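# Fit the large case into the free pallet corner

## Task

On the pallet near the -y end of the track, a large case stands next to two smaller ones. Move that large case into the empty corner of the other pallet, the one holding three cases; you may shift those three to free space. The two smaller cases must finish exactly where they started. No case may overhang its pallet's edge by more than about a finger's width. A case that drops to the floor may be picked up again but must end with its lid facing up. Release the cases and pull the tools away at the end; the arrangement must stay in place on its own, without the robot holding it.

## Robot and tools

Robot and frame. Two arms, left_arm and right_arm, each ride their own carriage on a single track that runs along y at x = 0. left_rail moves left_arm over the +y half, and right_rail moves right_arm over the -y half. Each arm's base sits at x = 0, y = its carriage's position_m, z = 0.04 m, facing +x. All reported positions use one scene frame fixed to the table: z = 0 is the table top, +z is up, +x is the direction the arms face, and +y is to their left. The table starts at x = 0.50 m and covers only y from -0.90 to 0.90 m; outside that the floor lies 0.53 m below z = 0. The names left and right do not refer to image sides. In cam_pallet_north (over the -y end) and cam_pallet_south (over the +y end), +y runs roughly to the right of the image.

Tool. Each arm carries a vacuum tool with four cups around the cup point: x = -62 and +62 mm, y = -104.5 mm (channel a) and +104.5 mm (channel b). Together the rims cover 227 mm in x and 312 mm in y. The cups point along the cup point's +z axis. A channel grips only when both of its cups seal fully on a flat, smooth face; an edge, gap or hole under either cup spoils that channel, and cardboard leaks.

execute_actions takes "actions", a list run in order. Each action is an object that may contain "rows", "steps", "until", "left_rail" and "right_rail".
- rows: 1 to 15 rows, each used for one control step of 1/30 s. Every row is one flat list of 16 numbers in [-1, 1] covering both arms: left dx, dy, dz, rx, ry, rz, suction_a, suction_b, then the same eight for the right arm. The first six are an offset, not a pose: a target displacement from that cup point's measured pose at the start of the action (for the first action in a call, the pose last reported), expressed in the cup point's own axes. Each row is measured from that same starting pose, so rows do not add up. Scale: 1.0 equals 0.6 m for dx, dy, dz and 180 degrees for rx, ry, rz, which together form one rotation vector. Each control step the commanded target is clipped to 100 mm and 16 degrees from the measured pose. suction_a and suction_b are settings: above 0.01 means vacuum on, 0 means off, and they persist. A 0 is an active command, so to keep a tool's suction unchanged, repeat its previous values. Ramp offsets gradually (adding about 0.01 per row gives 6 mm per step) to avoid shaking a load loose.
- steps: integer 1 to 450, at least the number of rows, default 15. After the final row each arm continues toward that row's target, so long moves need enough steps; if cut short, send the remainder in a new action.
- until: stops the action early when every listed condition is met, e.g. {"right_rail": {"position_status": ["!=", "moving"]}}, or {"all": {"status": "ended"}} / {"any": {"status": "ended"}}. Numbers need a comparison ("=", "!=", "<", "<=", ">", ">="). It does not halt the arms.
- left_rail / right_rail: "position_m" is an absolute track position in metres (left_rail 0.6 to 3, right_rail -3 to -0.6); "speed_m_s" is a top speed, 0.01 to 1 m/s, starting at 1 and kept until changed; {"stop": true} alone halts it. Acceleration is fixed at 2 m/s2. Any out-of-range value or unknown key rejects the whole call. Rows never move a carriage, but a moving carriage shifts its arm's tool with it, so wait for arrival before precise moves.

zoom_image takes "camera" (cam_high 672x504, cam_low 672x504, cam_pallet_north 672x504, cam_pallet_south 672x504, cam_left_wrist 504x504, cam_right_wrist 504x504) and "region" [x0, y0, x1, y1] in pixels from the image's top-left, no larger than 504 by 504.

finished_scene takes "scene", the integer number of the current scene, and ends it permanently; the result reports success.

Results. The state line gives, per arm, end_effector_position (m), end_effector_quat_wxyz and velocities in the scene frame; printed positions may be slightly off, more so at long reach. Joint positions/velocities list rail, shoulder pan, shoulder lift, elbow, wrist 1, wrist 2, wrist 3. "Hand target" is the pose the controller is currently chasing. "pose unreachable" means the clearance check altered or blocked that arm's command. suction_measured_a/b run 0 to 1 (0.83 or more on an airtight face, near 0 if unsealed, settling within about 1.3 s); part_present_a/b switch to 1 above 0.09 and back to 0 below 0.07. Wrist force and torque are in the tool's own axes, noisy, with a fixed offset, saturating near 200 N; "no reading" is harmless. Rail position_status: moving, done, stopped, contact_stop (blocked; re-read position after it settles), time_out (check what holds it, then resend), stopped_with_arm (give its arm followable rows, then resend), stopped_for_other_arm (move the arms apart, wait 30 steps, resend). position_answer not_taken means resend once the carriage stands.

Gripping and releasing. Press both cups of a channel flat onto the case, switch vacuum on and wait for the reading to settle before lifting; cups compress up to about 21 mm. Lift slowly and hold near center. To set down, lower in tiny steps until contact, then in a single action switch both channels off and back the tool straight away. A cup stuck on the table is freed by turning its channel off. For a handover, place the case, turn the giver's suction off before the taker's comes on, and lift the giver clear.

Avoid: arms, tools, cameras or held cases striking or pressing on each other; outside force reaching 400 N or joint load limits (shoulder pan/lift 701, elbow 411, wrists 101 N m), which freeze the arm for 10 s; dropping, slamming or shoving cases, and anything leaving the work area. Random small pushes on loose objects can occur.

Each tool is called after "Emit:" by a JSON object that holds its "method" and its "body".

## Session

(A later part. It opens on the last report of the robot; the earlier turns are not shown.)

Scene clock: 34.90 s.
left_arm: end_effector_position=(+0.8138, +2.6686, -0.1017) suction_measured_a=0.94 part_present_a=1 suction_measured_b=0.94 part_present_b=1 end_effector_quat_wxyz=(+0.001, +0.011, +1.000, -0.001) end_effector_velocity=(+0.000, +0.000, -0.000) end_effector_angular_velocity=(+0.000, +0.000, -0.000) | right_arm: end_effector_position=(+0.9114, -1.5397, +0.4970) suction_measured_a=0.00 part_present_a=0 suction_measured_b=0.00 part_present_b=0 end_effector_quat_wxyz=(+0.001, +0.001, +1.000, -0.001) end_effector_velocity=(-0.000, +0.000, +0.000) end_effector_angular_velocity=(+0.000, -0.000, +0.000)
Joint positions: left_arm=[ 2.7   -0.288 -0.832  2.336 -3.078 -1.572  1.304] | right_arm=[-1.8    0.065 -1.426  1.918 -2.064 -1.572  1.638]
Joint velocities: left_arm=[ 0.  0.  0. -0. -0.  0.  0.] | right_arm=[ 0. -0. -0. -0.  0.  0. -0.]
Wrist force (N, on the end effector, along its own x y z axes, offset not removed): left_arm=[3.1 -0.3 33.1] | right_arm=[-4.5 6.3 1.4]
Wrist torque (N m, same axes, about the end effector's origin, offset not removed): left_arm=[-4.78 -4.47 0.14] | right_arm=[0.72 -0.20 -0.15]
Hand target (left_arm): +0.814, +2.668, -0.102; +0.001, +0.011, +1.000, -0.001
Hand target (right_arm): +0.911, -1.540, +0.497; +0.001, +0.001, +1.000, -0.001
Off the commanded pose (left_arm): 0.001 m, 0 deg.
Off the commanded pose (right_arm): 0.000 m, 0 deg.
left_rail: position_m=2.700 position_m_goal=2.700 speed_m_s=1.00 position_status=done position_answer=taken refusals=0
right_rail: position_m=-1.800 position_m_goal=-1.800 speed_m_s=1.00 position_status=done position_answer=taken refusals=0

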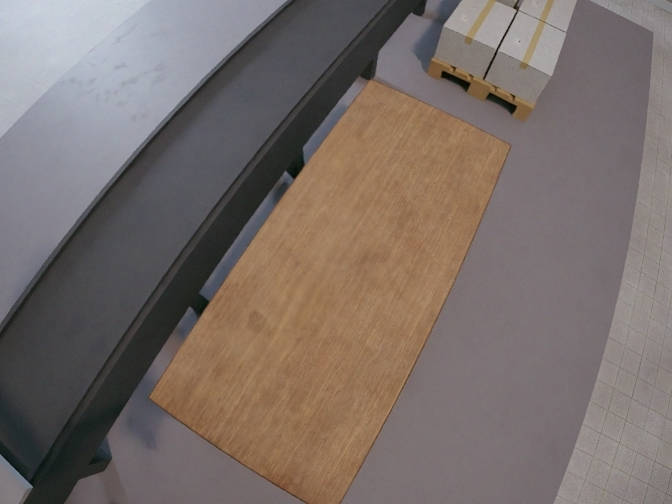

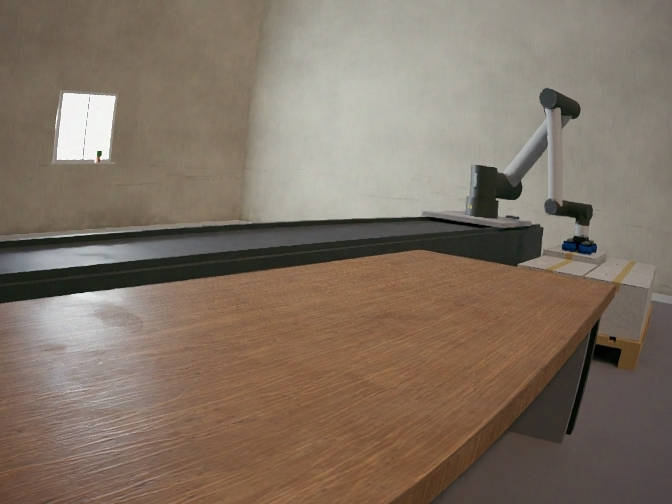

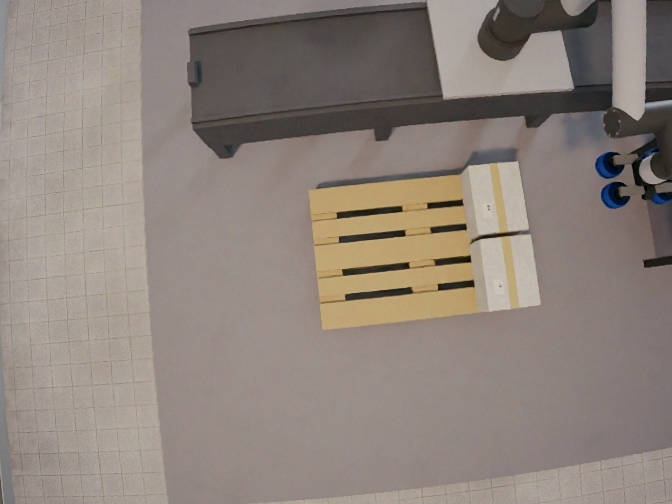

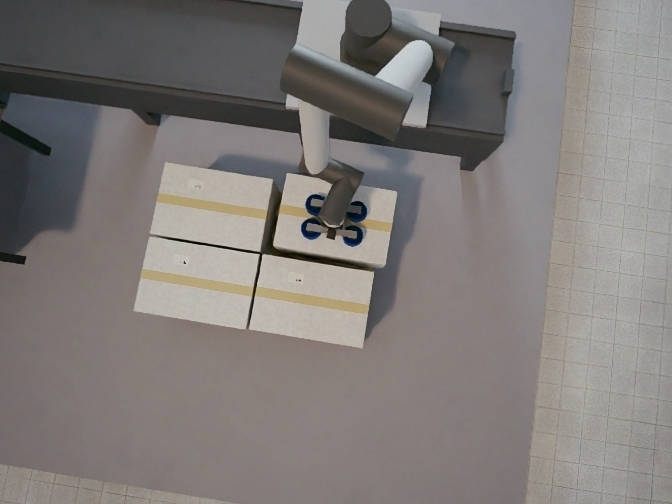

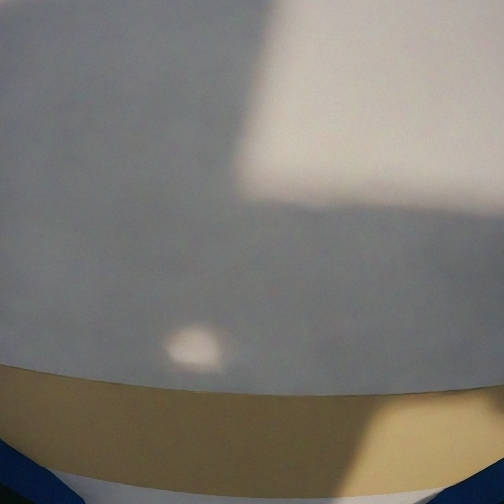

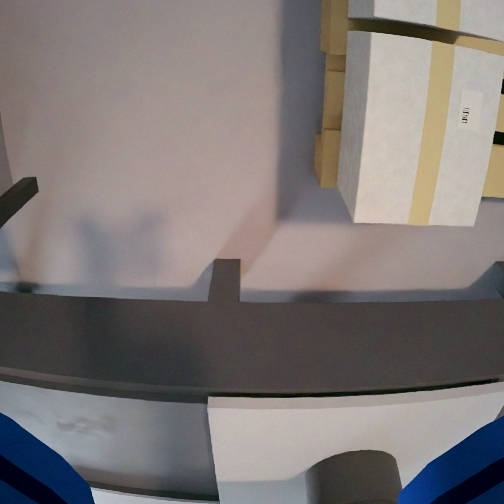

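Emit:
{"method": "execute_actions", "body": {"actions": [{"rows":[[-0.05,-0.087,0.02,0,0,0,1,1,0,0,0,0,0,0,0,0]],"steps":30}]}}

Emit:
{"method": "zoom_image", "body": {"camera": "cam_pallet_south", "region": [120, 150, 420, 370]}}

Scene clock: 36.00 s.
left_arm: end_effector_position=(+0.8427, +2.6156, -0.1136) suction_measured_a=0.94 part_present_a=1 suction_measured_b=0.94 part_present_b=1 end_effector_quat_wxyz=(+0.001, +0.011, +1.000, -0.001) end_effector_velocity=(+0.000, -0.000, -0.000) end_effector_angular_velocity=(-0.000, -0.000, -0.000) | right_arm: end_effector_position=(+0.9114, -1.5397, +0.4970) suction_measured_a=0.00 part_present_a=0 suction_measured_b=0.00 part_present_b=0 end_effector_quat_wxyz=(+0.001, +0.001, +1.000, -0.001) end_effector_velocity=(+0.000, -0.000, -0.000) end_effector_angular_velocity=(+0.000, +0.000, +0.000)
Joint positions: left_arm=[ 2.7   -0.339 -0.809  2.287 -3.051 -1.572  1.253] | right_arm=[-1.8    0.065 -1.426  1.918 -2.064 -1.572  1.638]
Joint velocities: left_arm=[ 0. -0.  0. -0.  0. -0. -0.] | right_arm=[ 0. -0.  0. -0.  0.  0. -0.]
Wrist force (N, on the end effector, along its own x y z axes, offset not removed): left_arm=[5.1 -4.5 30.3] | right_arm=[-4.2 4.4 1.7]
Wrist torque (N m, same axes, about the end effector's origin, offset not removed): left_arm=[-5.50 -4.71 0.07] | right_arm=[0.48 -0.32 -0.13]
Hand target (left_arm): +0.843, +2.616, -0.114; +0.001, +0.011, +1.000, -0.001
Hand target (right_arm): +0.911, -1.540, +0.497; +0.001, +0.001, +1.000, -0.001
Off the commanded pose (left_arm): 0.000 m, 0 deg.
Off the commanded pose (right_arm): 0.000 m, 0 deg.
left_rail: position_m=2.700 position_m_goal=2.700 speed_m_s=1.00 position_status=done position_answer=taken refusals=0
right_rail: position_m=-1.800 position_m_goal=-1.800 speed_m_s=1.00 position_status=done position_answer=taken refusals=0

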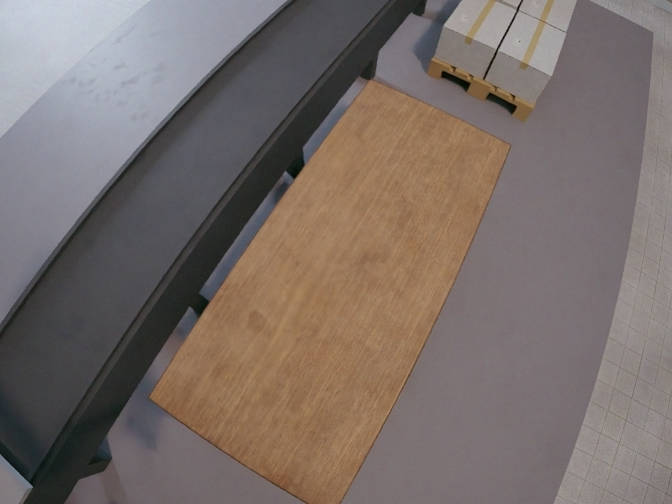

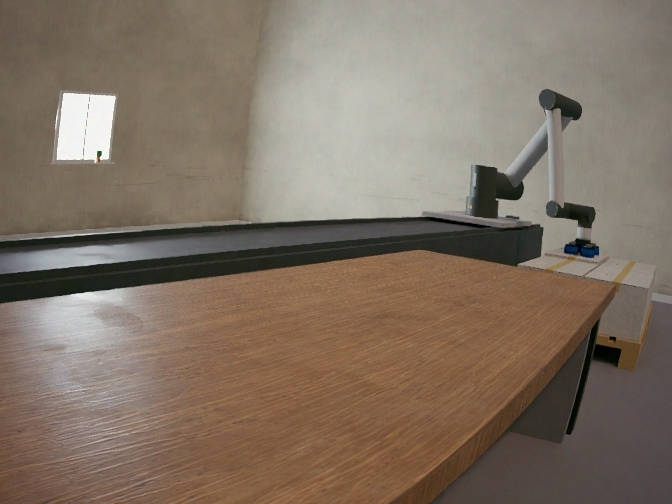

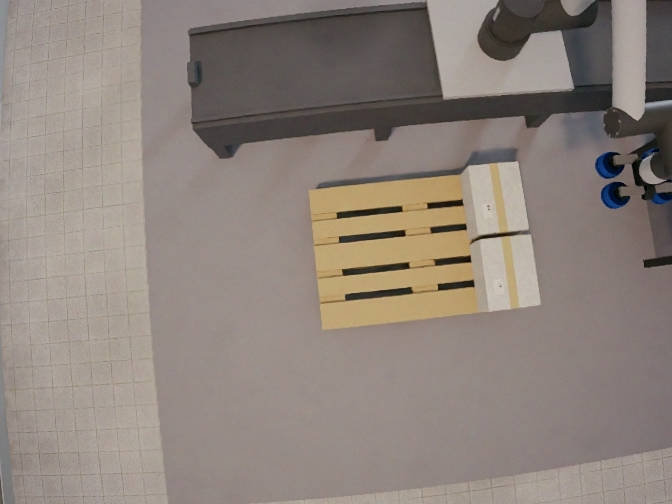

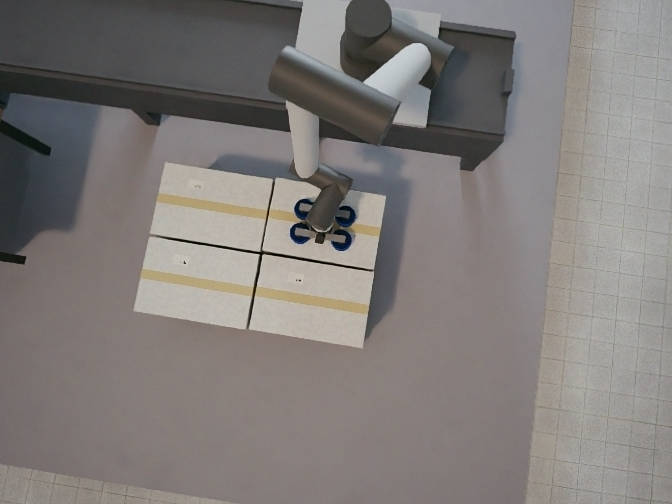

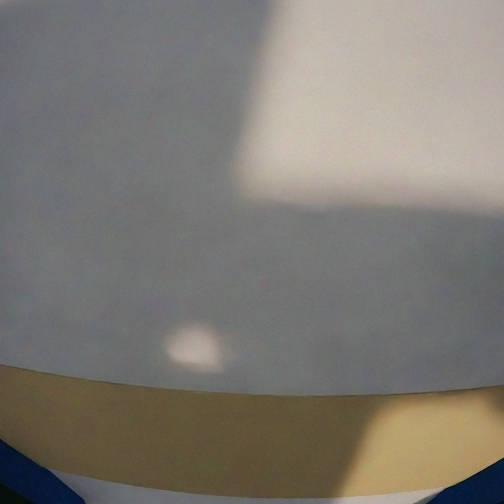

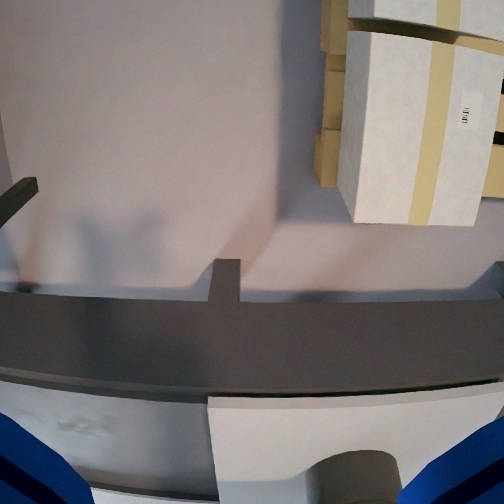

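Region (120, 150, 420, 370) of cam_pallet_south's 672x504 image, scaled by 1.680, with more detail than that image has; it fills the top 370 rows of this view, and the rest is white.

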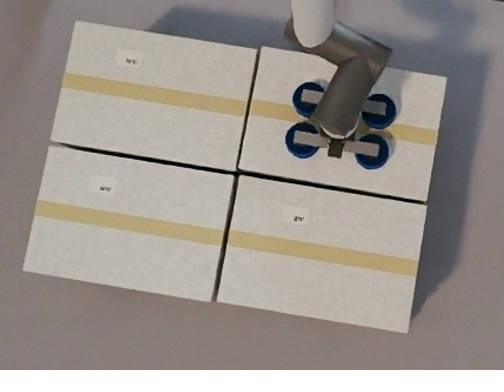

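Emit:
{"method": "execute_actions", "body": {"actions": [{"rows":[[0,0,0.019,0,0,0,1,1,0,0,0,0,0,0,0,0]],"steps":15},{"rows":[[0,0,-0.4,0,0,0,0,0,0,0,0,0,0,0,0,0]],"steps":35}]}}

Emit:
{"method": "finished_scene", "body": {"scene": 1}}

Scene clock: 37.80 s.
left_arm: end_effector_position=(+0.8424, +2.6156, +0.1153) suction_measured_a=0.01 part_present_a=0 suction_measured_b=0.01 part_present_b=0 end_effector_quat_wxyz=(+0.001, +0.011, +1.000, -0.001) end_effector_velocity=(+0.000, -0.000, +0.002) end_effector_angular_velocity=(+0.000, +0.001, -0.000) | right_arm: end_effector_position=(+0.9114, -1.5397, +0.4970) suction_measured_a=0.00 part_present_a=0 suction_measured_b=0.00 part_present_b=0 end_effector_quat_wxyz=(+0.001, +0.001, +1.000, -0.001) end_effector_velocity=(+0.000, +0.000, -0.000) end_effector_angular_velocity=(+0.000, +0.000, -0.000)
Joint positions: left_arm=[ 2.7   -0.339 -1.149  2.281 -2.705 -1.572  1.253] | right_arm=[-1.8    0.065 -1.426  1.918 -2.064 -1.572  1.638]
Joint velocities: left_arm=[ 0.    -0.    -0.003 -0.001  0.004 -0.    -0.   ] | right_arm=[ 0.  0.  0. -0.  0.  0.  0.]
Wrist force (N, on the end effector, along its own x y z axes, offset not removed): left_arm=[2.9 0.0 -6.0] | right_arm=[-4.6 6.1 2.4]
Wrist torque (N m, same axes, about the end effector's origin, offset not removed): left_arm=[0.01 -0.69 0.16] | right_arm=[0.75 -0.15 -0.09]
Hand target (left_arm): +0.842, +2.616, +0.116; +0.001, +0.011, +1.000, -0.001
Hand target (right_arm): +0.911, -1.540, +0.497; +0.001, +0.001, +1.000, -0.001
Off the commanded pose (left_arm): 0.000 m, 0 deg.
Off the commanded pose (right_arm): 0.000 m, 0 deg.
left_rail: position_m=2.700 position_m_goal=2.700 speed_m_s=1.00 position_status=done position_answer=taken refusals=0
right_rail: position_m=-1.800 position_m_goal=-1.800 speed_m_s=1.00 position_status=done position_answer=taken refusals=0

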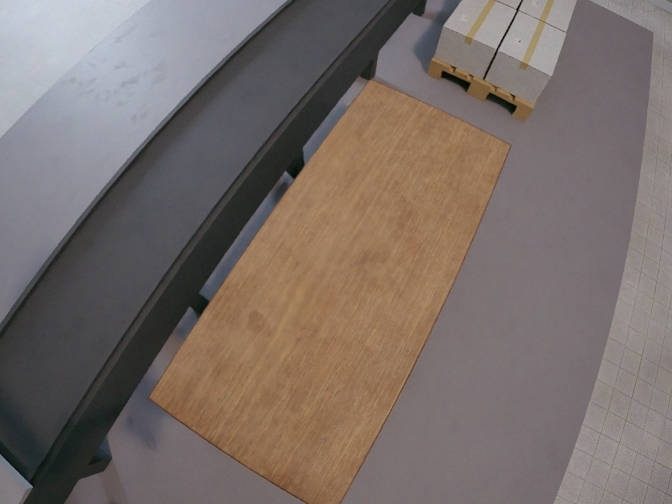

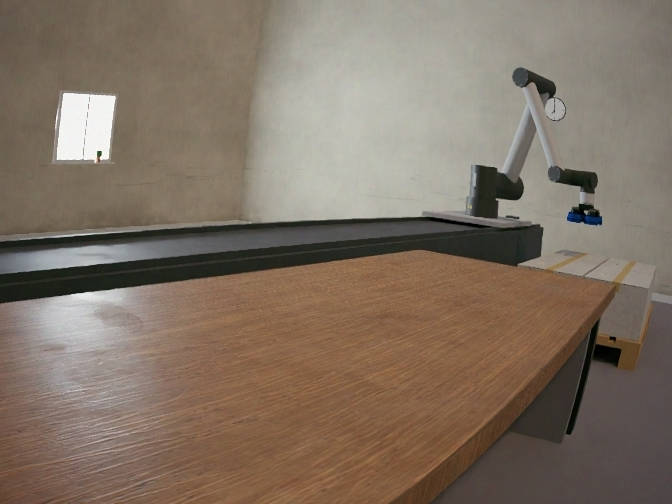

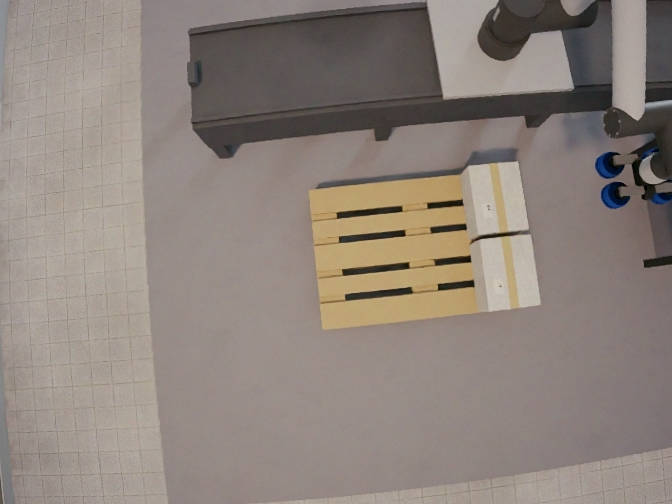

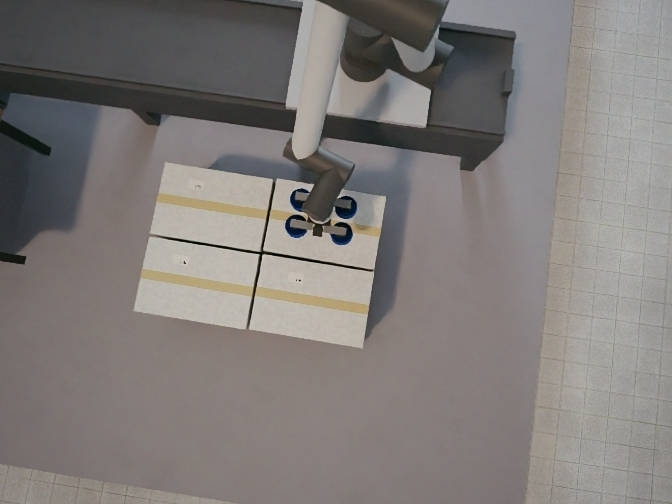

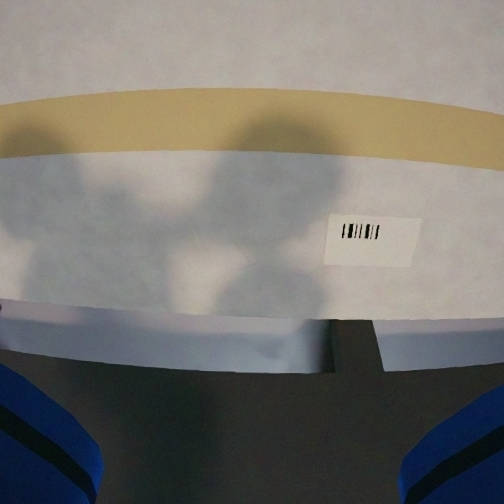

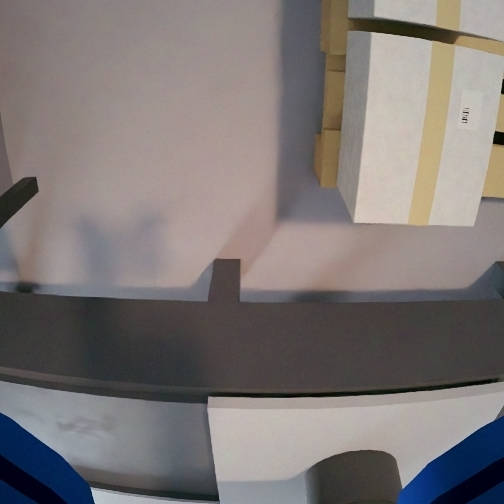

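The scene is finished: the task was done.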